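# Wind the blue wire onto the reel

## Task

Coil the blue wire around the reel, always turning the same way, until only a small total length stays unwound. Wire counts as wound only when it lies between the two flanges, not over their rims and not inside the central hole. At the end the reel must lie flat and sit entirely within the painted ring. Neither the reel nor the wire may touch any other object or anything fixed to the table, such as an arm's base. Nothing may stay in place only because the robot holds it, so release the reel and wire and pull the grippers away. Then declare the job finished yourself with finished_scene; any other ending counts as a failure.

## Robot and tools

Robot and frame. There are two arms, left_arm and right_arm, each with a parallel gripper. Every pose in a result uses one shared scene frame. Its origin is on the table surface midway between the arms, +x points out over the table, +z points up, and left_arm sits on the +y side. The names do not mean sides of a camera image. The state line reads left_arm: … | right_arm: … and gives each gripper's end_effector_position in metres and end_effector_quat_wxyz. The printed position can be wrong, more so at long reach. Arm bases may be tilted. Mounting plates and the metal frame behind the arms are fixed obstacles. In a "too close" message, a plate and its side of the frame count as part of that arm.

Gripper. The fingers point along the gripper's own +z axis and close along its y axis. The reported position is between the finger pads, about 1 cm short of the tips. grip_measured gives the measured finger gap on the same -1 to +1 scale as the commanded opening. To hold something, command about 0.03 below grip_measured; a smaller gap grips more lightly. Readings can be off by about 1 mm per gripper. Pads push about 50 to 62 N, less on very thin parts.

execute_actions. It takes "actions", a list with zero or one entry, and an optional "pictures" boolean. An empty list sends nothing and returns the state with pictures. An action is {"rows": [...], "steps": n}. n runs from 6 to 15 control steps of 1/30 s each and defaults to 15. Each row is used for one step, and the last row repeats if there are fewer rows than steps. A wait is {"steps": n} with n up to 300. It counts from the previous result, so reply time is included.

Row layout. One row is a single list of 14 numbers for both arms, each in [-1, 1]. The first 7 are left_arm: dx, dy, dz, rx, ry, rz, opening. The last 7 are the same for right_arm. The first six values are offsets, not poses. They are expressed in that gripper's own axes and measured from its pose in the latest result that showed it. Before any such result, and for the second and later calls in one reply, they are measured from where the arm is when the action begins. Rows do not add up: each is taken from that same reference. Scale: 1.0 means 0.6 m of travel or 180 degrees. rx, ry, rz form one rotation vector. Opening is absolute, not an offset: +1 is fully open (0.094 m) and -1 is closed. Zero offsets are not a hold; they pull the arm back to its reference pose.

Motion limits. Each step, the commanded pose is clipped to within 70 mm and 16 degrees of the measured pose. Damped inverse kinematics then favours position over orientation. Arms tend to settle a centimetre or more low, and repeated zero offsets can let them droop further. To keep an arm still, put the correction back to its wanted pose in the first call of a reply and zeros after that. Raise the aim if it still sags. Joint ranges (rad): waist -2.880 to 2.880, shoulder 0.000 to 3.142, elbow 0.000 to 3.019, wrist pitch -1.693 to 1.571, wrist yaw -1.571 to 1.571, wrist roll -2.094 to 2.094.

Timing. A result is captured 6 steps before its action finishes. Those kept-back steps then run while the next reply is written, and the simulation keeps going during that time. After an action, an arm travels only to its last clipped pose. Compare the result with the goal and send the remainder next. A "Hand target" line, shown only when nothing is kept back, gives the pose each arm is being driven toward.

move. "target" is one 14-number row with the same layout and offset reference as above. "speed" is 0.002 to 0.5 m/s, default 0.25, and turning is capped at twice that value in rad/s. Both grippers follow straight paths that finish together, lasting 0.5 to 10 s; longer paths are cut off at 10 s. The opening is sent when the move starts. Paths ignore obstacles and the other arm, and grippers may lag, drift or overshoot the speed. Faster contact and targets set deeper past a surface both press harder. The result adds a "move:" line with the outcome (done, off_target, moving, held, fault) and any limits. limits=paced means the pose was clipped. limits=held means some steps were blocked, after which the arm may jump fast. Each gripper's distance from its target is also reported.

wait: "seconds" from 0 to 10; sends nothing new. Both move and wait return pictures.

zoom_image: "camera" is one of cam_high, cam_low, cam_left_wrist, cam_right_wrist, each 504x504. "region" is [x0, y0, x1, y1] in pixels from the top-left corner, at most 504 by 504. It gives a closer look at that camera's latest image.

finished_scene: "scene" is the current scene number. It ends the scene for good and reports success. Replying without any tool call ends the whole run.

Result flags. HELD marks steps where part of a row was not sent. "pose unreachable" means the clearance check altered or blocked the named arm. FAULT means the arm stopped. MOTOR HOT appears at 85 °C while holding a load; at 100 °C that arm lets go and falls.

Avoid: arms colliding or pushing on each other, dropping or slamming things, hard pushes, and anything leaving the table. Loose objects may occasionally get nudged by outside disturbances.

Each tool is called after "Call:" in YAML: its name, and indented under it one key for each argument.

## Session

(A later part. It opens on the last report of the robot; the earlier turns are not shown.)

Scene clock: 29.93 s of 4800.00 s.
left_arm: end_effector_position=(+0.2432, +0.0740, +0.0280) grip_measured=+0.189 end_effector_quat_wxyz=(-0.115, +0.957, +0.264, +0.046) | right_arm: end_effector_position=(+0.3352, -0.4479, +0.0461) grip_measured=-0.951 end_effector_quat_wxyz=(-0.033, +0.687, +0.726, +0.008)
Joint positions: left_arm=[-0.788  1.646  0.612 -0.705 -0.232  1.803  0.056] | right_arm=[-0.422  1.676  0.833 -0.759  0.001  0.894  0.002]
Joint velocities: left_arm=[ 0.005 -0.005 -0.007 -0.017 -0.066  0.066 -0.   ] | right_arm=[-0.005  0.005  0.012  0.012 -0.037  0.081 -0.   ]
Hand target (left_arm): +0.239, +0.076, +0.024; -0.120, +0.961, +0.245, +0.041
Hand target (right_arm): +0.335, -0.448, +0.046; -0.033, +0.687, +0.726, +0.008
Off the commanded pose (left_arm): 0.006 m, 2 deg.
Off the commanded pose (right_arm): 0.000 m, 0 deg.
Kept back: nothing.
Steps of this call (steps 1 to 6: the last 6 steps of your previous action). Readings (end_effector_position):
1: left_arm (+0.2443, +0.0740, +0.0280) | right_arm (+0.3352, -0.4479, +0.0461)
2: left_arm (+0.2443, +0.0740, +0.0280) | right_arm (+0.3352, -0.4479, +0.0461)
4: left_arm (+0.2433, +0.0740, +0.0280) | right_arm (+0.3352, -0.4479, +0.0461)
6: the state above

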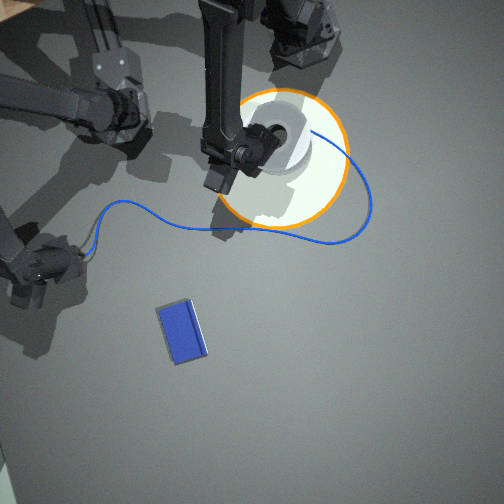

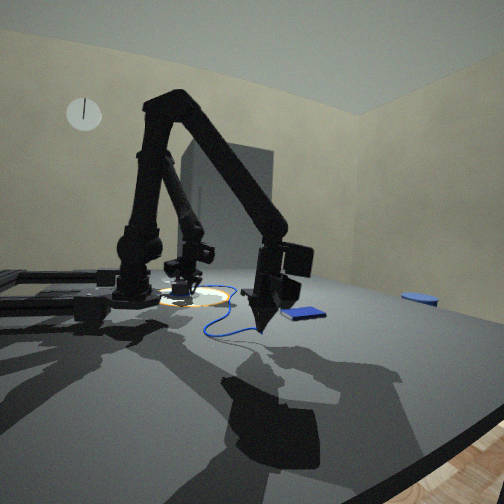

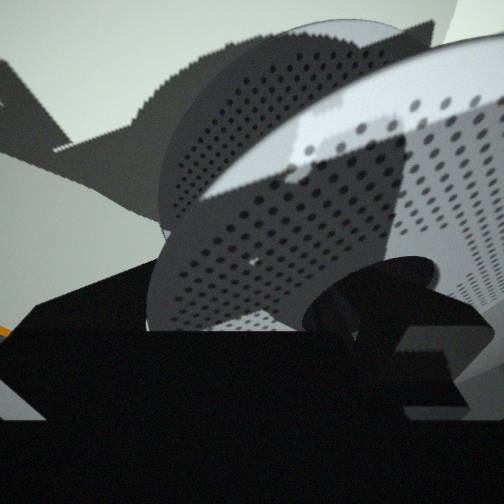

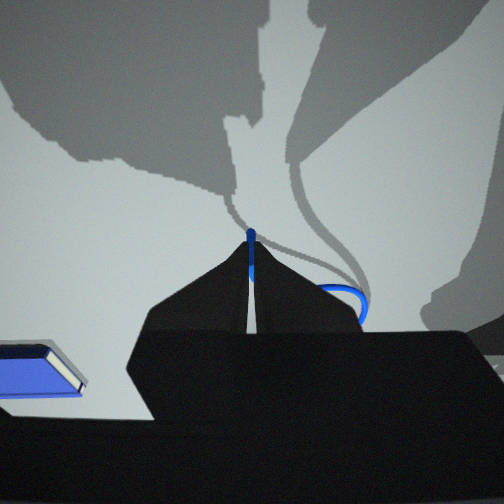

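Call:
move:
  target: [-0.011,0,-0.0585,-0.0657,-0.044,0.0378,0.9,0,0,0,0,0,0,-0.97]
  speed: 0.3

Scene clock: 33.93 s of 4800.00 s.
left_arm: end_effector_position=(+0.2349, +0.0598, +0.0613) grip_measured=+0.898 end_effector_quat_wxyz=(-0.005, +0.978, +0.207, -0.003) | right_arm: end_effector_position=(+0.3352, -0.4479, +0.0461) grip_measured=-0.951 end_effector_quat_wxyz=(-0.033, +0.687, +0.726, +0.008)
Joint positions: left_arm=[-0.734  1.456  0.556 -0.691 -0.042  1.998  0.089] | right_arm=[-0.422  1.676  0.833 -0.759  0.001  0.894  0.002]
Joint velocities: left_arm=[ 0.015 -0.005 -0.007 -0.007  0.037  0.037  0.   ] | right_arm=[-0.005  0.015 -0.002  0.007 -0.051 -0.066  0.   ]
Hand target (left_arm): +0.237, +0.062, +0.061; -0.000, +0.978, +0.208, -0.001
Hand target (right_arm): +0.335, -0.448, +0.046; -0.033, +0.687, +0.726, +0.008
Off the commanded pose (left_arm): 0.003 m, 1 deg.
Off the commanded pose (right_arm): 0.000 m, 0 deg.
Kept back: nothing.
move: done

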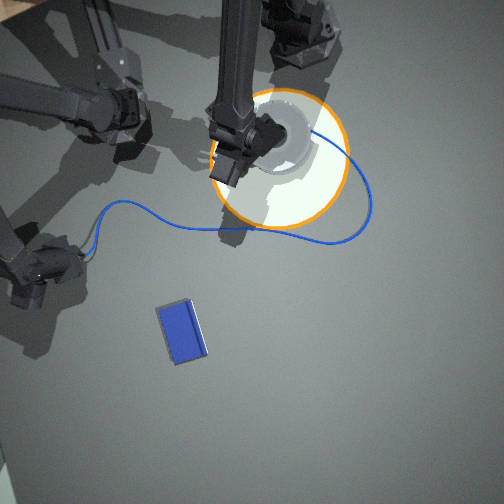

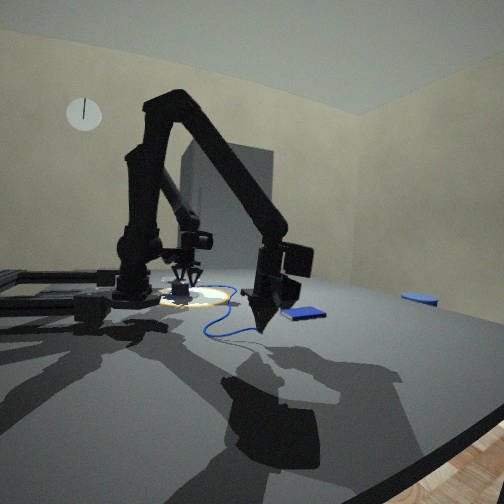

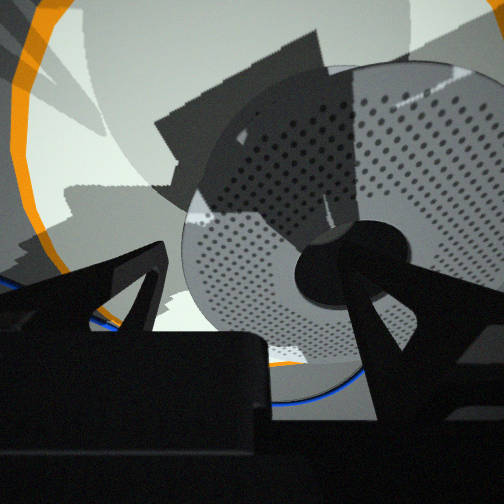

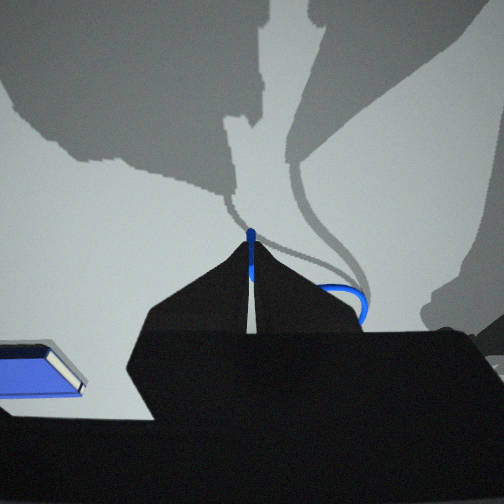

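Call:
execute_actions:
  actions:
    - {"rows": [[0,0,0.006,0,0,0,0.78,0,0,0,0,0,0,-0.97],[0,0,0.012,0,0,0,0.65,0,0,0,0,0,0,-0.97],[0,0,0.012,0,0,0,0.5,0,0,0,0,0,0,-0.97],[0,0,0.012,0,0,0,0.38,0,0,0,0,0,0,-0.97],[0,0,0.012,0,0,0,0.28,0,0,0,0,0,0,-0.97],[0,0,0.012,0,0,0,0.2,0,0,0,0,0,0,-0.97],[0,0,0.012,0,0,0,0.15,0,0,0,0,0,0,-0.97],[0,0,0.012,0,0,0,0.1,0,0,0,0,0,0,-0.97]], "steps": 9}

Call:
execute_actions:
  actions:
    - {"rows": [[0.005,0,0,0,0,-0.02,0.1,0,0,0,0,0,0,-0.97],[0.011,-0.001,0,0,0,-0.045,0.1,0,0,0,0,0,0,-0.97],[0.017,-0.002,0,0,0,-0.07,0.1,0,0,0,0,0,0,-0.97],[0.022,-0.003,0,0,0,-0.095,0.1,0,0,0,0,0,0,-0.97],[0.027,-0.004,0,0,0,-0.12,0.1,0,0,0,0,0,0,-0.97],[0.031,-0.005,0,0,0,-0.14,0.1,0,0,0,0,0,0,-0.97],[0.035,-0.007,0,0,0,-0.16,0.1,0,0,0,0,0,0,-0.97],[0.039,-0.009,0,0,0,-0.18,0.1,0,0,0,0,0,0,-0.97],[0.043,-0.011,0,0,0,-0.2,0.1,0,0,0,0,0,0,-0.97],[0.047,-0.013,0,0,0,-0.22,0.1,0,0,0,0,0,0,-0.97],[0.05,-0.015,0,0,0,-0.24,0.1,0,0,0,0,0,0,-0.97],[0.054,-0.018,0,0,0,-0.26,0.1,0,0,0,0,0,0,-0.97],[0.057,-0.02,0,0,0,-0.27,0.1,0,0,0,0,0,0,-0.97],[0.06,-0.023,0,0,0,-0.28,0.1,0,0,0,0,0,0,-0.97],[0.063,-0.026,0,0,0,-0.29,0.1,0,0,0,0,0,0,-0.97]], "steps": 15}

Call:
execute_actions:
  actions:
    - {"rows": [[0.024,-0.003,0,0,0.003,-0.31,0.1,0,0,0,0,0,0,-0.97],[0.028,-0.005,0,0,0.003,-0.31,0.1,0,0,0,0,0,0,-0.97],[0.032,-0.006,0,0,0.003,-0.31,0.1,0,0,0,0,0,0,-0.97],[0.036,-0.008,0,0,0.003,-0.31,0.1,0,0,0,0,0,0,-0.97],[0.04,-0.01,0,0,0.003,-0.31,0.1,0,0,0,0,0,0,-0.97],[0.044,-0.011,0,0,0.003,-0.31,0.1,0,0,0,0,0,0,-0.97],[0.048,-0.014,0,0,0.003,-0.31,0.1,0,0,0,0,0,0,-0.97],[0.051,-0.016,0,0,0.003,-0.31,0.1,0,0,0,0,0,0,-0.97],[0.055,-0.018,0,0,0.003,-0.31,0.1,0,0,0,0,0,0,-0.97],[0.058,-0.021,0,0,0.003,-0.31,0.1,0,0,0,0,0,0,-0.97],[0.061,-0.024,0,0,0.003,-0.31,0.1,0,0,0,0,0,0,-0.97],[0.064,-0.027,0,0,0.003,-0.31,0.1,0,0,0,0,0,0,-0.97],[0.067,-0.03,0,0,0.003,-0.31,0.1,0,0,0,0,0,0,-0.97],[0.07,-0.033,0,0,0.003,-0.31,0.1,0,0,0,0,0,0,-0.97],[0.072,-0.037,0,0,0.003,-0.31,0.1,0,0,0,0,0,0,-0.97]], "steps": 15}

Call:
execute_actions:
  actions:
    - {"rows": [[0.023,-0.002,0,-0.004,0.004,-0.31,0.1,0,0,0,0,0,0,-0.97],[0.027,-0.002,0,-0.004,0.004,-0.31,0.1,0,0,0,0,0,0,-0.97],[0.03,-0.002,0,-0.004,0.004,-0.31,0.1,0,0,0,0,0,0,-0.97],[0.033,-0.003,0,-0.004,0.004,-0.31,0.1,0,0,0,0,0,0,-0.97],[0.036,-0.003,0,-0.004,0.004,-0.31,0.1,0,0,0,0,0,0,-0.97],[0.039,-0.004,0,-0.004,0.004,-0.31,0.1,0,0,0,0,0,0,-0.97],[0.042,-0.005,0,-0.004,0.004,-0.31,0.1,0,0,0,0,0,0,-0.97],[0.044,-0.006,0,-0.004,0.004,-0.31,0.1,0,0,0,0,0,0,-0.97],[0.047,-0.007,0,-0.004,0.004,-0.31,0.1,0,0,0,0,0,0,-0.97],[0.049,-0.008,0,-0.004,0.004,-0.31,0.1,0,0,0,0,0,0,-0.97],[0.052,-0.01,0,-0.004,0.004,-0.31,0.1,0,0,0,0,0,0,-0.97],[0.054,-0.012,0,-0.004,0.004,-0.31,0.1,0,0,0,0,0,0,-0.97],[0.056,-0.013,0,-0.004,0.004,-0.31,0.1,0,0,0,0,0,0,-0.97],[0.058,-0.015,0,-0.004,0.004,-0.31,0.1,0,0,0,0,0,0,-0.97],[0.059,-0.017,0,-0.004,0.004,-0.31,0.1,0,0,0,0,0,0,-0.97]], "steps": 15}

Call:
execute_actions:
  actions:
    - {"rows": [[0.023,-0.003,0,-0.009,0,-0.31,0.1,0,0,0,0,0,0,-0.97],[0.025,-0.004,0,-0.009,0,-0.31,0.1,0,0,0,0,0,0,-0.97],[0.028,-0.005,0,-0.009,0,-0.31,0.1,0,0,0,0,0,0,-0.97],[0.03,-0.006,0,-0.009,0,-0.31,0.1,0,0,0,0,0,0,-0.97],[0.033,-0.007,0,-0.009,0,-0.31,0.1,0,0,0,0,0,0,-0.97],[0.035,-0.009,0,-0.009,0,-0.31,0.1,0,0,0,0,0,0,-0.97],[0.037,-0.011,0,-0.009,0,-0.31,0.1,0,0,0,0,0,0,-0.97],[0.039,-0.012,0,-0.009,0,-0.31,0.1,0,0,0,0,0,0,-0.97],[0.041,-0.015,0,-0.009,0,-0.31,0.1,0,0,0,0,0,0,-0.97],[0.043,-0.017,0,-0.009,0,-0.31,0.1,0,0,0,0,0,0,-0.97],[0.045,-0.019,0,-0.009,0,-0.31,0.1,0,0,0,0,0,0,-0.97],[0.046,-0.022,0,-0.009,0,-0.31,0.1,0,0,0,0,0,0,-0.97],[0.048,-0.024,0,-0.009,0,-0.31,0.1,0,0,0,0,0,0,-0.97],[0.049,-0.027,0,-0.009,0,-0.31,0.1,0,0,0,0,0,0,-0.97],[0.05,-0.03,0,-0.009,0,-0.31,0.1,0,0,0,0,0,0,-0.97]], "steps": 15}

Call:
execute_actions:
  actions:
    - {"rows": [[0.023,-0.004,0,-0.008,-0.005,-0.31,0.1,0,0,0,0,0,0,-0.97],[0.026,-0.006,0,-0.008,-0.005,-0.31,0.1,0,0,0,0,0,0,-0.97],[0.028,-0.008,0,-0.008,-0.005,-0.31,0.1,0,0,0,0,0,0,-0.97],[0.031,-0.01,0,-0.008,-0.005,-0.31,0.1,0,0,0,0,0,0,-0.97],[0.033,-0.013,0,-0.008,-0.005,-0.31,0.1,0,0,0,0,0,0,-0.97],[0.035,-0.015,0,-0.008,-0.005,-0.31,0.1,0,0,0,0,0,0,-0.97],[0.038,-0.018,0,-0.008,-0.005,-0.31,0.1,0,0,0,0,0,0,-0.97],[0.04,-0.021,0,-0.008,-0.005,-0.31,0.1,0,0,0,0,0,0,-0.97],[0.042,-0.024,0,-0.008,-0.005,-0.31,0.1,0,0,0,0,0,0,-0.97],[0.044,-0.027,0,-0.008,-0.005,-0.31,0.1,0,0,0,0,0,0,-0.97],[0.045,-0.031,0,-0.008,-0.005,-0.31,0.1,0,0,0,0,0,0,-0.97],[0.047,-0.034,0,-0.008,-0.005,-0.31,0.1,0,0,0,0,0,0,-0.97],[0.049,-0.038,0,-0.008,-0.005,-0.31,0.1,0,0,0,0,0,0,-0.97],[0.05,-0.042,0,-0.008,-0.005,-0.31,0.1,0,0,0,0,0,0,-0.97],[0.051,-0.046,0,-0.008,-0.005,-0.31,0.1,0,0,0,0,0,0,-0.97]], "steps": 15}

Call:
execute_actions:
  actions:
    - {"rows": [[0.024,-0.003,0,-0.002,-0.004,-0.21,0.1,0,0,0,0,0,0,-0.97],[0.028,-0.005,0,-0.002,-0.004,-0.21,0.1,0,0,0,0,0,0,-0.97],[0.032,-0.006,0,-0.002,-0.004,-0.21,0.1,0,0,0,0,0,0,-0.97],[0.036,-0.008,0,-0.002,-0.004,-0.21,0.1,0,0,0,0,0,0,-0.97],[0.04,-0.01,0,-0.002,-0.004,-0.21,0.1,0,0,0,0,0,0,-0.97],[0.044,-0.011,0,-0.002,-0.004,-0.21,0.1,0,0,0,0,0,0,-0.97],[0.048,-0.014,0,-0.002,-0.004,-0.21,0.1,0,0,0,0,0,0,-0.97],[0.051,-0.016,0,-0.002,-0.004,-0.21,0.1,0,0,0,0,0,0,-0.97],[0.055,-0.018,0,-0.002,-0.004,-0.21,0.1,0,0,0,0,0,0,-0.97],[0.056,-0.019,0,-0.002,-0.004,-0.21,0.1,0,0,0,0,0,0,-0.97],[0.056,-0.019,0,-0.002,-0.004,-0.21,0.1,0,0,0,0,0,0,-0.97],[0.056,-0.019,0,-0.002,-0.004,-0.21,0.1,0,0,0,0,0,0,-0.97],[0.056,-0.019,0,-0.002,-0.004,-0.21,0.1,0,0,0,0,0,0,-0.97],[0.056,-0.019,0,-0.002,-0.004,-0.21,0.35,0,0,0,0,0,0,-0.97],[0.056,-0.019,0,-0.002,-0.004,-0.21,0.6,0,0,0,0,0,0,-0.97]], "steps": 15}

Call:
execute_actions:
  actions:
    - {"rows": [[-0.005,-0.001,0,0,0.001,0.02,0.8,0,0,0,0,0,0,-0.97],[-0.01,-0.003,0,0,0.002,0.045,0.95,0,0,0,0,0,0,-0.97],[-0.016,-0.005,0,0.001,0.003,0.07,0.95,0,0,0,0,0,0,-0.97],[-0.021,-0.007,0,0.001,0.004,0.095,0.95,0,0,0,0,0,0,-0.97],[-0.025,-0.009,-0.001,0.002,0.005,0.12,0.95,0,0,0,0,0,0,-0.97],[-0.029,-0.011,-0.001,0.002,0.006,0.14,0.95,0,0,0,0,0,0,-0.97],[-0.033,-0.014,-0.002,0.003,0.007,0.16,0.95,0,0,0,0,0,0,-0.97],[-0.036,-0.017,-0.002,0.003,0.008,0.18,0.95,0,0,0,0,0,0,-0.97],[-0.04,-0.02,-0.003,0.004,0.009,0.2,0.95,0,0,0,0,0,0,-0.97],[-0.044,-0.023,-0.003,0.004,0.01,0.22,0.95,0,0,0,0,0,0,-0.97],[-0.046,-0.026,-0.004,0.004,0.011,0.24,0.95,0,0,0,0,0,0,-0.97],[-0.05,-0.03,-0.004,0.004,0.011,0.26,0.95,0,0,0,0,0,0,-0.97],[-0.053,-0.033,-0.004,0.004,0.011,0.27,0.95,0,0,0,0,0,0,-0.97],[-0.055,-0.037,-0.004,0.004,0.011,0.28,0.95,0,0,0,0,0,0,-0.97],[-0.058,-0.04,-0.004,0.004,0.011,0.29,0.95,0,0,0,0,0,0,-0.97]], "steps": 15}

Call:
execute_actions:
  actions:
    - {"rows": [[-0.029,-0.017,-0.006,0.014,0.001,0.31,0.95,0,0,0,0,0,0,-0.97],[-0.033,-0.019,-0.006,0.014,0.001,0.31,0.95,0,0,0,0,0,0,-0.97],[-0.037,-0.02,-0.006,0.014,0.001,0.31,0.95,0,0,0,0,0,0,-0.97],[-0.041,-0.022,-0.006,0.014,0.001,0.31,0.95,0,0,0,0,0,0,-0.97],[-0.045,-0.024,-0.006,0.014,0.001,0.31,0.95,0,0,0,0,0,0,-0.97],[-0.049,-0.025,-0.006,0.014,0.001,0.31,0.95,0,0,0,0,0,0,-0.97],[-0.053,-0.028,-0.006,0.014,0.001,0.31,0.95,0,0,0,0,0,0,-0.97],[-0.056,-0.03,-0.006,0.014,0.001,0.31,0.95,0,0,0,0,0,0,-0.97],[-0.06,-0.032,-0.006,0.014,0.001,0.31,0.95,0,0,0,0,0,0,-0.97],[-0.063,-0.035,-0.006,0.014,0.001,0.31,0.95,0,0,0,0,0,0,-0.97],[-0.066,-0.038,-0.006,0.014,0.001,0.31,0.95,0,0,0,0,0,0,-0.97],[-0.069,-0.041,-0.006,0.014,0.001,0.31,0.95,0,0,0,0,0,0,-0.97],[-0.072,-0.044,-0.006,0.014,0.001,0.31,0.95,0,0,0,0,0,0,-0.97],[-0.075,-0.047,-0.006,0.014,0.001,0.31,0.95,0,0,0,0,0,0,-0.97],[-0.077,-0.051,-0.006,0.014,0.001,0.31,0.95,0,0,0,0,0,0,-0.97]], "steps": 15}

Call:
execute_actions:
  actions:
    - {"rows": [[-0.038,-0.009,-0.006,0.003,-0.008,0.31,0.95,0,0,0,0,0,0,-0.97],[-0.042,-0.011,-0.006,0.003,-0.008,0.31,0.95,0,0,0,0,0,0,-0.97],[-0.046,-0.012,-0.006,0.003,-0.008,0.31,0.95,0,0,0,0,0,0,-0.97],[-0.05,-0.014,-0.006,0.003,-0.008,0.31,0.95,0,0,0,0,0,0,-0.97],[-0.054,-0.016,-0.006,0.003,-0.008,0.31,0.95,0,0,0,0,0,0,-0.97],[-0.058,-0.017,-0.006,0.003,-0.008,0.31,0.95,0,0,0,0,0,0,-0.97],[-0.062,-0.02,-0.006,0.003,-0.008,0.31,0.95,0,0,0,0,0,0,-0.97],[-0.065,-0.022,-0.006,0.003,-0.008,0.31,0.95,0,0,0,0,0,0,-0.97],[-0.069,-0.024,-0.006,0.003,-0.008,0.31,0.95,0,0,0,0,0,0,-0.97],[-0.072,-0.027,-0.006,0.003,-0.008,0.31,0.95,0,0,0,0,0,0,-0.97],[-0.075,-0.03,-0.006,0.003,-0.008,0.31,0.95,0,0,0,0,0,0,-0.97],[-0.078,-0.033,-0.006,0.003,-0.008,0.31,0.95,0,0,0,0,0,0,-0.97],[-0.081,-0.036,-0.006,0.003,-0.008,0.31,0.95,0,0,0,0,0,0,-0.97],[-0.084,-0.039,-0.006,0.003,-0.008,0.31,0.95,0,0,0,0,0,0,-0.97],[-0.086,-0.043,-0.006,0.003,-0.008,0.31,0.95,0,0,0,0,0,0,-0.97]], "steps": 15}

Call:
execute_actions:
  actions:
    - {"rows": [[-0.039,0,-0.006,-0.005,-0.006,0.31,0.95,0,0,0,0,0,0,-0.97],[-0.043,-0.002,-0.006,-0.005,-0.006,0.31,0.95,0,0,0,0,0,0,-0.97],[-0.047,-0.003,-0.006,-0.005,-0.006,0.31,0.95,0,0,0,0,0,0,-0.97],[-0.051,-0.005,-0.006,-0.005,-0.006,0.31,0.95,0,0,0,0,0,0,-0.97],[-0.055,-0.007,-0.006,-0.005,-0.006,0.31,0.95,0,0,0,0,0,0,-0.97],[-0.059,-0.008,-0.006,-0.005,-0.006,0.31,0.95,0,0,0,0,0,0,-0.97],[-0.063,-0.011,-0.006,-0.005,-0.006,0.31,0.95,0,0,0,0,0,0,-0.97],[-0.066,-0.013,-0.006,-0.005,-0.006,0.31,0.95,0,0,0,0,0,0,-0.97],[-0.07,-0.015,-0.006,-0.005,-0.006,0.31,0.95,0,0,0,0,0,0,-0.97],[-0.073,-0.018,-0.006,-0.005,-0.006,0.31,0.95,0,0,0,0,0,0,-0.97],[-0.076,-0.021,-0.006,-0.005,-0.006,0.31,0.95,0,0,0,0,0,0,-0.97],[-0.079,-0.024,-0.006,-0.005,-0.006,0.31,0.95,0,0,0,0,0,0,-0.97],[-0.082,-0.027,-0.006,-0.005,-0.006,0.31,0.95,0,0,0,0,0,0,-0.97],[-0.085,-0.03,-0.006,-0.005,-0.006,0.31,0.95,0,0,0,0,0,0,-0.97],[-0.087,-0.034,-0.006,-0.005,-0.006,0.31,0.95,0,0,0,0,0,0,-0.97]], "steps": 15}

Call:
execute_actions:
  actions:
    - {"rows": [[-0.031,0.005,-0.003,-0.005,-0.001,0.31,0.95,0,0,0,0,0,0,-0.97],[-0.035,0.003,-0.003,-0.005,-0.001,0.31,0.95,0,0,0,0,0,0,-0.97],[-0.039,0.002,-0.003,-0.005,-0.001,0.31,0.95,0,0,0,0,0,0,-0.97],[-0.043,0,-0.003,-0.005,-0.001,0.31,0.95,0,0,0,0,0,0,-0.97],[-0.047,-0.002,-0.003,-0.005,-0.001,0.31,0.95,0,0,0,0,0,0,-0.97],[-0.051,-0.003,-0.003,-0.005,-0.001,0.31,0.95,0,0,0,0,0,0,-0.97],[-0.055,-0.006,-0.003,-0.005,-0.001,0.31,0.95,0,0,0,0,0,0,-0.97],[-0.058,-0.008,-0.003,-0.005,-0.001,0.31,0.95,0,0,0,0,0,0,-0.97],[-0.062,-0.01,-0.003,-0.005,-0.001,0.31,0.95,0,0,0,0,0,0,-0.97],[-0.065,-0.013,-0.003,-0.005,-0.001,0.31,0.95,0,0,0,0,0,0,-0.97],[-0.068,-0.016,-0.003,-0.005,-0.001,0.31,0.95,0,0,0,0,0,0,-0.97],[-0.071,-0.019,-0.003,-0.005,-0.001,0.31,0.95,0,0,0,0,0,0,-0.97],[-0.074,-0.022,-0.003,-0.005,-0.001,0.31,0.95,0,0,0,0,0,0,-0.97],[-0.077,-0.025,-0.003,-0.005,-0.001,0.31,0.95,0,0,0,0,0,0,-0.97],[-0.079,-0.029,-0.003,-0.005,-0.001,0.31,0.95,0,0,0,0,0,0,-0.97]], "steps": 15}

Call:
execute_actions:
  actions:
    - {"rows": [[-0.024,-0.003,0,0,0,0.15,0.95,0,0,0,0,0,0,-0.97],[-0.028,-0.005,0,0,0,0.15,0.95,0,0,0,0,0,0,-0.97],[-0.032,-0.006,0,0,0,0.15,0.95,0,0,0,0,0,0,-0.97],[-0.036,-0.008,0,0,0,0.15,0.95,0,0,0,0,0,0,-0.97],[-0.04,-0.01,0,0,0,0.15,0.95,0,0,0,0,0,0,-0.97],[-0.042,-0.011,0,0,0,0.15,0.95,0,0,0,0,0,0,-0.97]], "steps": 10}

Call:
wait:
  seconds: 0.2

Scene clock: 41.23 s of 4800.00 s.
left_arm: end_effector_position=(+0.2360, +0.0588, +0.0608) grip_measured=+0.577 end_effector_quat_wxyz=(-0.003, +0.979, +0.206, -0.001) | right_arm: end_effector_position=(+0.3352, -0.4479, +0.0461) grip_measured=-0.951 end_effector_quat_wxyz=(-0.033, +0.687, +0.726, +0.008)
Joint positions: left_arm=[-0.734  1.458  0.556 -0.684 -0.042  2.001  0.074] | right_arm=[-0.422  1.676  0.833 -0.759  0.001  0.894  0.002]
Joint velocities: left_arm=[-0.015  0.054 -0.002  0.149 -0.022 -0.037 -0.15 ] | right_arm=[-0.005 -0.005 -0.002 -0.002 -0.051 -0.037  0.001]
Steps of this call (steps 1 to 90: nothing new was sent; then 4.20 s passed at rest; steps 91 to 93: the first 3 steps of this action). Readings (end_effector_position):
91: left_arm (+0.2350, +0.0598, +0.0613) | right_arm (+0.3352, -0.4479, +0.0461)
92: left_arm (+0.2354, +0.0594, +0.0611) | right_arm (+0.3352, -0.4479, +0.0461)
93: the state above

Scene clock: 41.73 s of 4800.00 s.
left_arm: end_effector_position=(+0.2479, +0.0704, +0.0589) grip_measured=+0.128 end_effector_quat_wxyz=(-0.000, +0.933, +0.359, -0.003) | right_arm: end_effector_position=(+0.3352, -0.4479, +0.0461) grip_measured=-0.951 end_effector_quat_wxyz=(-0.033, +0.687, +0.726, +0.008)
Joint positions: left_arm=[-0.671  1.463  0.557 -0.674 -0.036  1.744  0.053] | right_arm=[-0.422  1.676  0.833 -0.759  0.001  0.894  0.002]
Joint velocities: left_arm=[ 0.308 -0.005  0.017  0.002 -0.037 -0.989 -0.001] | right_arm=[ 0.005 -0.015  0.002 -0.017 -0.051  0.007  0.001]
Off your previous action's commanded pose (left_arm): 0.006 m, 1 deg at its last step (step 6 of this call).
Off your previous action's commanded pose (right_arm): 0.000 m, 0 deg at its last step (step 6 of this call).
Steps of this call (steps 1 to 6: the last 6 steps of your previous action; steps 7 to 15: the first 9 steps of this action, its rows measured from where the robot was after step 6). Readings (end_effector_position):
6: left_arm (+0.2372, +0.0577, +0.0593) | right_arm (+0.3352, -0.4479, +0.0461)
7: left_arm (+0.2372, +0.0577, +0.0593) | right_arm (+0.3352, -0.4479, +0.0461)
8: left_arm (+0.2373, +0.0578, +0.0593) | right_arm (+0.3352, -0.4479, +0.0461)
10: left_arm (+0.2387, +0.0595, +0.0592) | right_arm (+0.3352, -0.4479, +0.0461)
14: left_arm (+0.2457, +0.0684, +0.0587) | right_arm (+0.3352, -0.4479, +0.0461)
15: the state above

Scene clock: 42.23 s of 4800.00 s.
left_arm: end_effector_position=(+0.2694, +0.1066, +0.0592) grip_measured=+0.128 end_effector_quat_wxyz=(+0.001, +0.747, +0.665, -0.006) | right_arm: end_effector_position=(+0.3352, -0.4479, +0.0461) grip_measured=-0.951 end_effector_quat_wxyz=(-0.033, +0.687, +0.726, +0.008)
Joint positions: left_arm=[-0.518  1.45   0.55  -0.674 -0.03   1.178  0.053] | right_arm=[-0.422  1.676  0.833 -0.759  0.001  0.894  0.002]
Joint velocities: left_arm=[ 0.239 -0.103 -0.081  0.002 -0.022 -1.136  0.001] | right_arm=[ 0.005  0.005  0.002  0.007  0.007 -0.007 -0.001]
Off your previous action's commanded pose (left_arm): 0.009 m, 18 deg at its last step (step 6 of this call); orientation clipped at that step.
Off your previous action's commanded pose (right_arm): 0.000 m, 0 deg at its last step (step 6 of this call).
Steps of this call (steps 1 to 6: the last 6 steps of your previous action; steps 7 to 15: the first 9 steps of this action, its rows measured from where the robot was after step 6). Readings (end_effector_position):
6: left_arm (+0.2577, +0.0828, +0.0589) | right_arm (+0.3352, -0.4479, +0.0461)
7: left_arm (+0.2592, +0.0847, +0.0591) | right_arm (+0.3352, -0.4479, +0.0461)
8: left_arm (+0.2610, +0.0872, +0.0593) | right_arm (+0.3352, -0.4479, +0.0461)
10: left_arm (+0.2647, +0.0928, +0.0593) | right_arm (+0.3352, -0.4479, +0.0461)
14: left_arm (+0.2693, +0.1038, +0.0593) | right_arm (+0.3352, -0.4479, +0.0461)
15: the state above

Scene clock: 42.73 s of 4800.00 s.
left_arm: end_effector_position=(+0.2633, +0.1396, +0.0592) grip_measured=+0.128 end_effector_quat_wxyz=(-0.001, +0.468, +0.884, -0.008) | right_arm: end_effector_position=(+0.3352, -0.4479, +0.0461) grip_measured=-0.951 end_effector_quat_wxyz=(-0.033, +0.687, +0.726, +0.008)
Joint positions: left_arm=[-0.415  1.395  0.498 -0.674 -0.025  0.568  0.053] | right_arm=[-0.422  1.676  0.833 -0.759  0.001  0.894  0.002]
Joint velocities: left_arm=[ 0.112 -0.093 -0.11   0.002 -0.095 -1.267  0.001] | right_arm=[-0.015 -0.015  0.007 -0.007  0.051 -0.051 -0.001]
Off your previous action's commanded pose (left_arm): 0.012 m, 14 deg at its last step (step 6 of this call); orientation clipped at that step.
Off your previous action's commanded pose (right_arm): 0.000 m, 0 deg at its last step (step 6 of this call).
Steps of this call (steps 1 to 6: the last 6 steps of your previous action; steps 7 to 15: the first 9 steps of this action, its rows measured from where the robot was after step 6). Readings (end_effector_position):
6: left_arm (+0.2670, +0.1203, +0.0592) | right_arm (+0.3352, -0.4479, +0.0461)
7: left_arm (+0.2665, +0.1223, +0.0593) | right_arm (+0.3352, -0.4479, +0.0461)
8: left_arm (+0.2661, +0.1247, +0.0593) | right_arm (+0.3352, -0.4479, +0.0461)
10: left_arm (+0.2655, +0.1298, +0.0592) | right_arm (+0.3352, -0.4479, +0.0461)
14: left_arm (+0.2641, +0.1381, +0.0593) | right_arm (+0.3352, -0.4479, +0.0461)
15: the state above

Scene clock: 43.23 s of 4800.00 s.
left_arm: end_effector_position=(+0.2392, +0.1533, +0.0591) grip_measured=+0.128 end_effector_quat_wxyz=(-0.003, +0.151, +0.988, -0.010) | right_arm: end_effector_position=(+0.3352, -0.4479, +0.0461) grip_measured=-0.951 end_effector_quat_wxyz=(-0.033, +0.687, +0.726, +0.008)
Joint positions: left_arm=[-0.399  1.318  0.425 -0.674 -0.021 -0.088  0.053] | right_arm=[-0.422  1.676  0.833 -0.759  0.001  0.894  0.002]
Joint velocities: left_arm=[-0.015 -0.142 -0.12   0.027  0.007 -1.311  0.001] | right_arm=[-0.005 -0.015  0.002 -0.012 -0.007 -0.066  0.   ]
Off your previous action's commanded pose (left_arm): 0.009 m, 16 deg at its last step (step 6 of this call); orientation clipped at that step.
Off your previous action's commanded pose (right_arm): 0.000 m, 0 deg at its last step (step 6 of this call).
Steps of this call (steps 1 to 6: the last 6 steps of your previous action; steps 7 to 15: the first 9 steps of this action, its rows measured from where the robot was after step 6). Readings (end_effector_position):
6: left_arm (+0.2571, +0.1466, +0.0592) | right_arm (+0.3352, -0.4479, +0.0461)
7: left_arm (+0.2552, +0.1474, +0.0591) | right_arm (+0.3352, -0.4479, +0.0461)
8: left_arm (+0.2530, +0.1482, +0.0591) | right_arm (+0.3352, -0.4479, +0.0461)
10: left_arm (+0.2483, +0.1500, +0.0592) | right_arm (+0.3352, -0.4479, +0.0461)
14: left_arm (+0.2407, +0.1528, +0.0591) | right_arm (+0.3352, -0.4479, +0.0461)
15: the state above

Scene clock: 43.73 s of 4800.00 s.
left_arm: end_effector_position=(+0.2153, +0.1470, +0.0595) grip_measured=+0.129 end_effector_quat_wxyz=(-0.007, -0.192, +0.981, -0.018) | right_arm: end_effector_position=(+0.3352, -0.4479, +0.0461) grip_measured=-0.951 end_effector_quat_wxyz=(-0.033, +0.687, +0.726, +0.008)
Joint positions: left_arm=[-0.455  1.253  0.37  -0.674 -0.004 -0.834  0.053] | right_arm=[-0.422  1.676  0.833 -0.759  0.001  0.894  0.002]
Joint velocities: left_arm=[-0.317 -0.034 -0.042 -0.007 -0.037 -1.56  -0.   ] | right_arm=[-0.005 -0.015 -0.002  0.002 -0.066 -0.022 -0.   ]
Off your previous action's commanded pose (left_arm): 0.009 m, 17 deg at its last step (step 6 of this call); orientation clipped at that step.
Off your previous action's commanded pose (right_arm): 0.000 m, 0 deg at its last step (step 6 of this call).
Steps of this call (steps 1 to 6: the last 6 steps of your previous action; steps 7 to 15: the first 9 steps of this action, its rows measured from where the robot was after step 6). Readings (end_effector_position):
6: left_arm (+0.2316, +0.1549, +0.0591) | right_arm (+0.3352, -0.4479, +0.0461)
7: left_arm (+0.2293, +0.1537, +0.0590) | right_arm (+0.3352, -0.4479, +0.0461)
8: left_arm (+0.2274, +0.1531, +0.0591) | right_arm (+0.3352, -0.4479, +0.0461)
10: left_arm (+0.2234, +0.1526, +0.0592) | right_arm (+0.3352, -0.4479, +0.0461)
14: left_arm (+0.2168, +0.1486, +0.0595) | right_arm (+0.3352, -0.4479, +0.0461)
15: the state above

Scene clock: 44.23 s of 4800.00 s.
left_arm: end_effector_position=(+0.1932, +0.1111, +0.0614) grip_measured=+0.129 end_effector_quat_wxyz=(-0.021, -0.479, +0.877, -0.021) | right_arm: end_effector_position=(+0.3352, -0.4479, +0.0461) grip_measured=-0.951 end_effector_quat_wxyz=(-0.033, +0.687, +0.726, +0.008)
Joint positions: left_arm=[-0.637  1.251  0.369 -0.674  0.016 -1.628  0.053] | right_arm=[-0.422  1.676  0.833 -0.759  0.001  0.894  0.002]
Joint velocities: left_arm=[-0.415 -0.015 -0.002  0.012 -0.125 -1.59   0.001] | right_arm=[-0.005 -0.005 -0.007 -0.002 -0.037  0.007 -0.001]
Off your previous action's commanded pose (left_arm): 0.009 m, 18 deg at its last step (step 6 of this call); orientation clipped at that step.
Off your previous action's commanded pose (right_arm): 0.000 m, 0 deg at its last step (step 6 of this call).
Steps of this call (steps 1 to 6: the last 6 steps of your previous action; steps 7 to 15: the first 9 steps of this action, its rows measured from where the robot was after step 6). Readings (end_effector_position):
6: left_arm (+0.2075, +0.1334, +0.0601) | right_arm (+0.3352, -0.4479, +0.0461)
7: left_arm (+0.2056, +0.1301, +0.0602) | right_arm (+0.3352, -0.4479, +0.0461)
8: left_arm (+0.2036, +0.1269, +0.0604) | right_arm (+0.3352, -0.4479, +0.0461)
10: left_arm (+0.2005, +0.1219, +0.0607) | right_arm (+0.3352, -0.4479, +0.0461)
14: left_arm (+0.1948, +0.1134, +0.0613) | right_arm (+0.3352, -0.4479, +0.0461)
15: the state above

Scene clock: 44.73 s of 4800.00 s.
left_arm: end_effector_position=(+0.1994, +0.1195, +0.0610) grip_measured=+0.948 end_effector_quat_wxyz=(-0.005, -0.424, +0.906, -0.015) | right_arm: end_effector_position=(+0.3352, -0.4479, +0.0461) grip_measured=-0.951 end_effector_quat_wxyz=(-0.033, +0.687, +0.726, +0.008)
Joint positions: left_arm=[-0.615  1.251  0.369 -0.673 -0.018 -1.481  0.092] | right_arm=[-0.422  1.676  0.833 -0.759  0.001  0.894  0.002]
Joint velocities: left_arm=[ 0.376 -0.005 -0.007  0.022 -0.095  1.502  0.001] | right_arm=[-0.005 -0.005 -0.002 -0.002 -0.037 -0.022 -0.   ]
Off your previous action's commanded pose (left_arm): 0.002 m, 7 deg at its last step (step 6 of this call).
Off your previous action's commanded pose (right_arm): 0.000 m, 0 deg at its last step (step 6 of this call).
Steps of this call (steps 1 to 6: the last 6 steps of your previous action; steps 7 to 15: the first 9 steps of this action, its rows measured from where the robot was after step 6). Readings (end_effector_position):
6: left_arm (+0.1887, +0.1051, +0.0617) | right_arm (+0.3352, -0.4479, +0.0461)
7: left_arm (+0.1887, +0.1051, +0.0617) | right_arm (+0.3352, -0.4479, +0.0461)
8: left_arm (+0.1889, +0.1053, +0.0617) | right_arm (+0.3352, -0.4479, +0.0461)
10: left_arm (+0.1910, +0.1080, +0.0615) | right_arm (+0.3352, -0.4479, +0.0461)
14: left_arm (+0.1978, +0.1172, +0.0611) | right_arm (+0.3352, -0.4479, +0.0461)
15: the state above

Scene clock: 45.23 s of 4800.00 s.
left_arm: end_effector_position=(+0.2199, +0.1442, +0.0560) grip_measured=+0.948 end_effector_quat_wxyz=(-0.000, -0.106, +0.994, +0.008) | right_arm: end_effector_position=(+0.3352, -0.4479, +0.0461) grip_measured=-0.951 end_effector_quat_wxyz=(-0.033, +0.687, +0.726, +0.008)
Joint positions: left_arm=[-0.496  1.301  0.393 -0.673 -0.054 -0.7    0.092] | right_arm=[-0.422  1.676  0.833 -0.759  0.001  0.894  0.002]
Joint velocities: left_arm=[ 0.161  0.171  0.198 -0.007 -0.022  1.458  0.   ] | right_arm=[-0.015  0.005  0.002  0.002  0.022 -0.022 -0.   ]
Off your previous action's commanded pose (left_arm): 0.018 m, 20 deg at its last step (step 6 of this call); orientation clipped at that step.
Off your previous action's commanded pose (right_arm): 0.000 m, 0 deg at its last step (step 6 of this call).
Steps of this call (steps 1 to 6: the last 6 steps of your previous action; steps 7 to 15: the first 9 steps of this action, its rows measured from where the robot was after step 6). Readings (end_effector_position):
6: left_arm (+0.2064, +0.1322, +0.0594) | right_arm (+0.3352, -0.4479, +0.0461)
7: left_arm (+0.2076, +0.1352, +0.0587) | right_arm (+0.3352, -0.4479, +0.0461)
8: left_arm (+0.2085, +0.1382, +0.0579) | right_arm (+0.3352, -0.4479, +0.0461)
10: left_arm (+0.2102, +0.1423, +0.0565) | right_arm (+0.3352, -0.4479, +0.0461)
14: left_arm (+0.2171, +0.1444, +0.0557) | right_arm (+0.3352, -0.4479, +0.0461)
15: the state above

Scene clock: 45.73 s of 4800.00 s.
left_arm: end_effector_position=(+0.2552, +0.1386, +0.0552) grip_measured=+0.948 end_effector_quat_wxyz=(-0.007, +0.230, +0.973, +0.012) | right_arm: end_effector_position=(+0.3352, -0.4479, +0.0461) grip_measured=-0.951 end_effector_quat_wxyz=(-0.033, +0.687, +0.726, +0.008)
Joint positions: left_arm=[-0.456  1.402  0.485 -0.67  -0.062  0.016  0.092] | right_arm=[-0.422  1.676  0.833 -0.759  0.001  0.894  0.002]
Joint velocities: left_arm=[-0.024  0.2    0.198  0.007 -0.051  1.194 -0.001] | right_arm=[ 0.005 -0.015  0.017 -0.007  0.007 -0.066  0.   ]
Off your previous action's commanded pose (left_arm): 0.028 m, 17 deg at its last step (step 6 of this call); orientation clipped at that step.
Off your previous action's commanded pose (right_arm): 0.000 m, 0 deg at its last step (step 6 of this call).
Steps of this call (steps 1 to 6: the last 6 steps of your previous action; steps 7 to 15: the first 9 steps of this action, its rows measured from where the robot was after step 6). Readings (end_effector_position):
6: left_arm (+0.2358, +0.1417, +0.0580) | right_arm (+0.3352, -0.4479, +0.0461)
7: left_arm (+0.2384, +0.1426, +0.0579) | right_arm (+0.3352, -0.4479, +0.0461)
8: left_arm (+0.2407, +0.1428, +0.0577) | right_arm (+0.3352, -0.4479, +0.0461)
10: left_arm (+0.2445, +0.1426, +0.0567) | right_arm (+0.3352, -0.4479, +0.0461)
14: left_arm (+0.2529, +0.1398, +0.0552) | right_arm (+0.3352, -0.4479, +0.0461)
15: the state above

Scene clock: 46.23 s of 4800.00 s.
left_arm: end_effector_position=(+0.2763, +0.1090, +0.0539) grip_measured=+0.948 end_effector_quat_wxyz=(-0.010, +0.551, +0.834, +0.016) | right_arm: end_effector_position=(+0.3352, -0.4479, +0.0461) grip_measured=-0.951 end_effector_quat_wxyz=(-0.033, +0.687, +0.726, +0.008)
Joint positions: left_arm=[-0.525  1.487  0.568 -0.67  -0.075  0.649  0.092] | right_arm=[-0.422  1.676  0.833 -0.759  0.001  0.894  0.002]
Joint velocities: left_arm=[-0.181  0.132  0.134 -0.002 -0.007  1.179  0.   ] | right_arm=[-0.005 -0.005  0.002  0.002 -0.022  0.051 -0.001]
Off your previous action's commanded pose (left_arm): 0.025 m, 17 deg at its last step (step 6 of this call); orientation clipped at that step.
Off your previous action's commanded pose (right_arm): 0.000 m, 0 deg at its last step (step 6 of this call).
Steps of this call (steps 1 to 6: the last 6 steps of your previous action; steps 7 to 15: the first 9 steps of this action, its rows measured from where the robot was after step 6). Readings (end_effector_position):
6: left_arm (+0.2672, +0.1286, +0.0565) | right_arm (+0.3352, -0.4479, +0.0461)
7: left_arm (+0.2687, +0.1277, +0.0565) | right_arm (+0.3352, -0.4479, +0.0461)
8: left_arm (+0.2703, +0.1264, +0.0562) | right_arm (+0.3352, -0.4479, +0.0461)
10: left_arm (+0.2724, +0.1221, +0.0553) | right_arm (+0.3352, -0.4479, +0.0461)
14: left_arm (+0.2755, +0.1117, +0.0539) | right_arm (+0.3352, -0.4479, +0.0461)
15: the state above

Scene clock: 46.73 s of 4800.00 s.
left_arm: end_effector_position=(+0.2672, +0.0740, +0.0507) grip_measured=+0.948 end_effector_quat_wxyz=(-0.019, +0.814, +0.580, +0.020) | right_arm: end_effector_position=(+0.3352, -0.4479, +0.0461) grip_measured=-0.951 end_effector_quat_wxyz=(-0.033, +0.687, +0.726, +0.008)
Joint positions: left_arm=[-0.651  1.531  0.6   -0.67  -0.09   1.259  0.092] | right_arm=[-0.422  1.676  0.833 -0.759  0.001  0.894  0.002]
Joint velocities: left_arm=[-0.249  0.063  0.027  0.002  0.051  1.136  0.   ] | right_arm=[ 0.015 -0.005  0.007  0.007 -0.007 -0.066  0.   ]
Off your previous action's commanded pose (left_arm): 0.022 m, 15 deg at its last step (step 6 of this call); orientation clipped at that step.
Off your previous action's commanded pose (right_arm): 0.000 m, 0 deg at its last step (step 6 of this call).
Steps of this call (steps 1 to 6: the last 6 steps of your previous action; steps 7 to 15: the first 9 steps of this action, its rows measured from where the robot was after step 6). Readings (end_effector_position):
6: left_arm (+0.2789, +0.0956, +0.0544) | right_arm (+0.3352, -0.4479, +0.0461)
7: left_arm (+0.2784, +0.0940, +0.0543) | right_arm (+0.3352, -0.4479, +0.0461)
8: left_arm (+0.2771, +0.0921, +0.0539) | right_arm (+0.3352, -0.4479, +0.0461)
10: left_arm (+0.2731, +0.0873, +0.0524) | right_arm (+0.3352, -0.4479, +0.0461)
14: left_arm (+0.2681, +0.0763, +0.0509) | right_arm (+0.3352, -0.4479, +0.0461)
15: the state above

Scene clock: 47.07 s of 4800.00 s.
left_arm: end_effector_position=(+0.2530, +0.0539, +0.0513) grip_measured=+0.949 end_effector_quat_wxyz=(-0.023, +0.931, +0.365, +0.019) | right_arm: end_effector_position=(+0.3352, -0.4479, +0.0461) grip_measured=-0.951 end_effector_quat_wxyz=(-0.033, +0.687, +0.726, +0.008)
Joint positions: left_arm=[-0.737  1.534  0.602 -0.67  -0.095  1.663  0.092] | right_arm=[-0.422  1.676  0.833 -0.759  0.001  0.894  0.002]
Joint velocities: left_arm=[-0.366 -0.015  0.002 -0.007 -0.022  1.106 -0.   ] | right_arm=[ 0.015 -0.005  0.017 -0.012 -0.037 -0.037 -0.001]
Off your previous action's commanded pose (left_arm): 0.019 m, 13 deg at its last step (step 6 of this call); orientation clipped at that step.
Off your previous action's commanded pose (right_arm): 0.000 m, 0 deg at its last step (step 6 of this call).
Steps of this call (steps 1 to 6: the last 6 steps of your previous action; steps 7 to 10: the first 4 steps of this action, its rows measured from where the robot was after step 6). Readings (end_effector_position):
6: left_arm (+0.2601, +0.0632, +0.0507) | right_arm (+0.3352, -0.4479, +0.0461)
7: left_arm (+0.2588, +0.0615, +0.0508) | right_arm (+0.3352, -0.4479, +0.0461)
8: left_arm (+0.2572, +0.0593, +0.0510) | right_arm (+0.3352, -0.4479, +0.0461)
10: the state above

Scene clock: 47.47 s of 4800.00 s.
left_arm: end_effector_position=(+0.2454, +0.0448, +0.0517) grip_measured=+0.949 end_effector_quat_wxyz=(-0.022, +0.967, +0.252, +0.016) | right_arm: end_effector_position=(+0.3352, -0.4479, +0.0461) grip_measured=-0.951 end_effector_quat_wxyz=(-0.033, +0.687, +0.726, +0.008)
Joint positions: left_arm=[-0.775  1.534  0.602 -0.67  -0.09   1.864  0.092] | right_arm=[-0.422  1.676  0.833 -0.759  0.001  0.894  0.002]
Joint velocities: left_arm=[-0.015  0.005 -0.007 -0.007  0.051  0.051  0.   ] | right_arm=[-0.015  0.005 -0.002 -0.022  0.022  0.022  0.   ]
Hand target (left_arm): +0.240, +0.047, +0.050; -0.025, +0.971, +0.237, +0.012
Hand target (right_arm): +0.335, -0.448, +0.046; -0.033, +0.687, +0.726, +0.008
Off the commanded pose (left_arm): 0.006 m, 2 deg.
Off the commanded pose (right_arm): 0.000 m, 0 deg.
Kept back: nothing.
Steps of this call (steps 1 to 6: the last 6 steps of your previous action; steps 7 to 12: nothing new was sent). Readings (end_effector_position):
1: left_arm (+0.2509, +0.0513, +0.0514) | right_arm (+0.3352, -0.4479, +0.0461)
2: left_arm (+0.2490, +0.0490, +0.0515) | right_arm (+0.3352, -0.4479, +0.0461)
4: left_arm (+0.2463, +0.0458, +0.0517) | right_arm (+0.3352, -0.4479, +0.0461)
8: left_arm (+0.2454, +0.0448, +0.0517) | right_arm (+0.3352, -0.4479, +0.0461)
12: the state above

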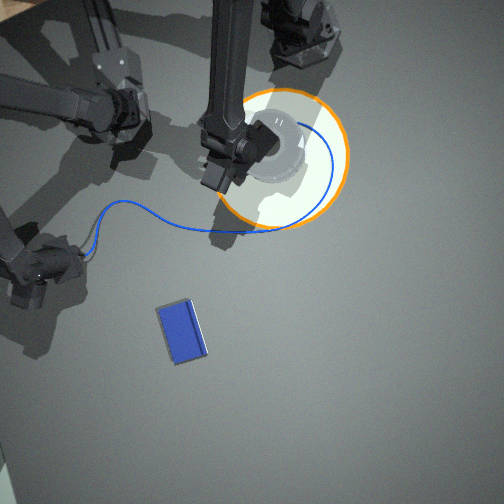

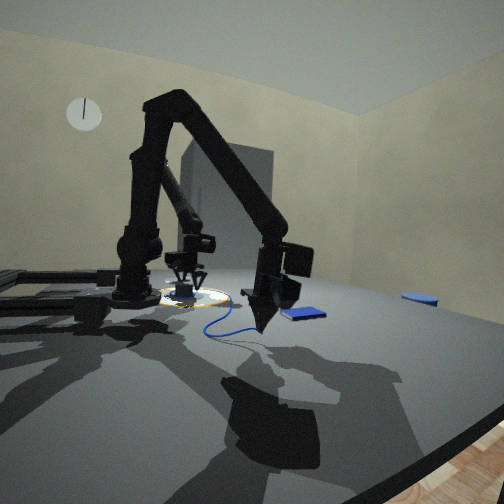

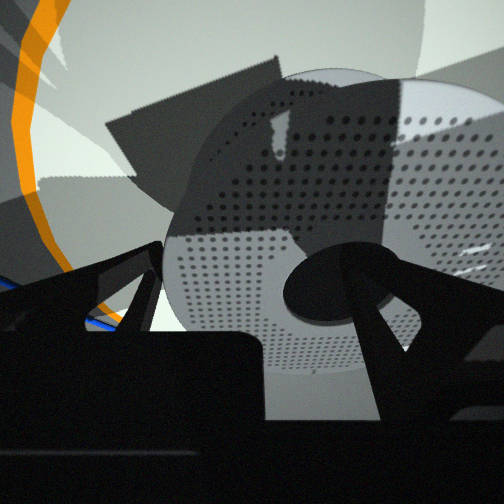

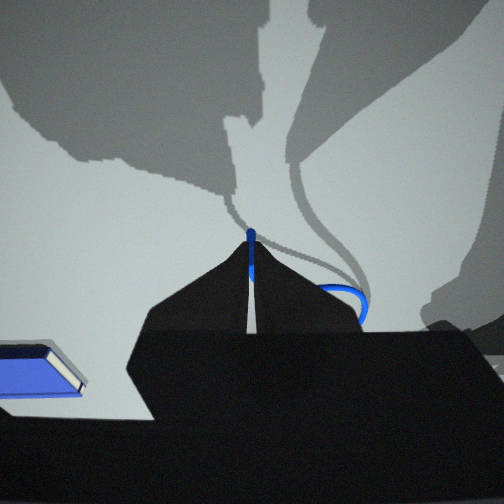

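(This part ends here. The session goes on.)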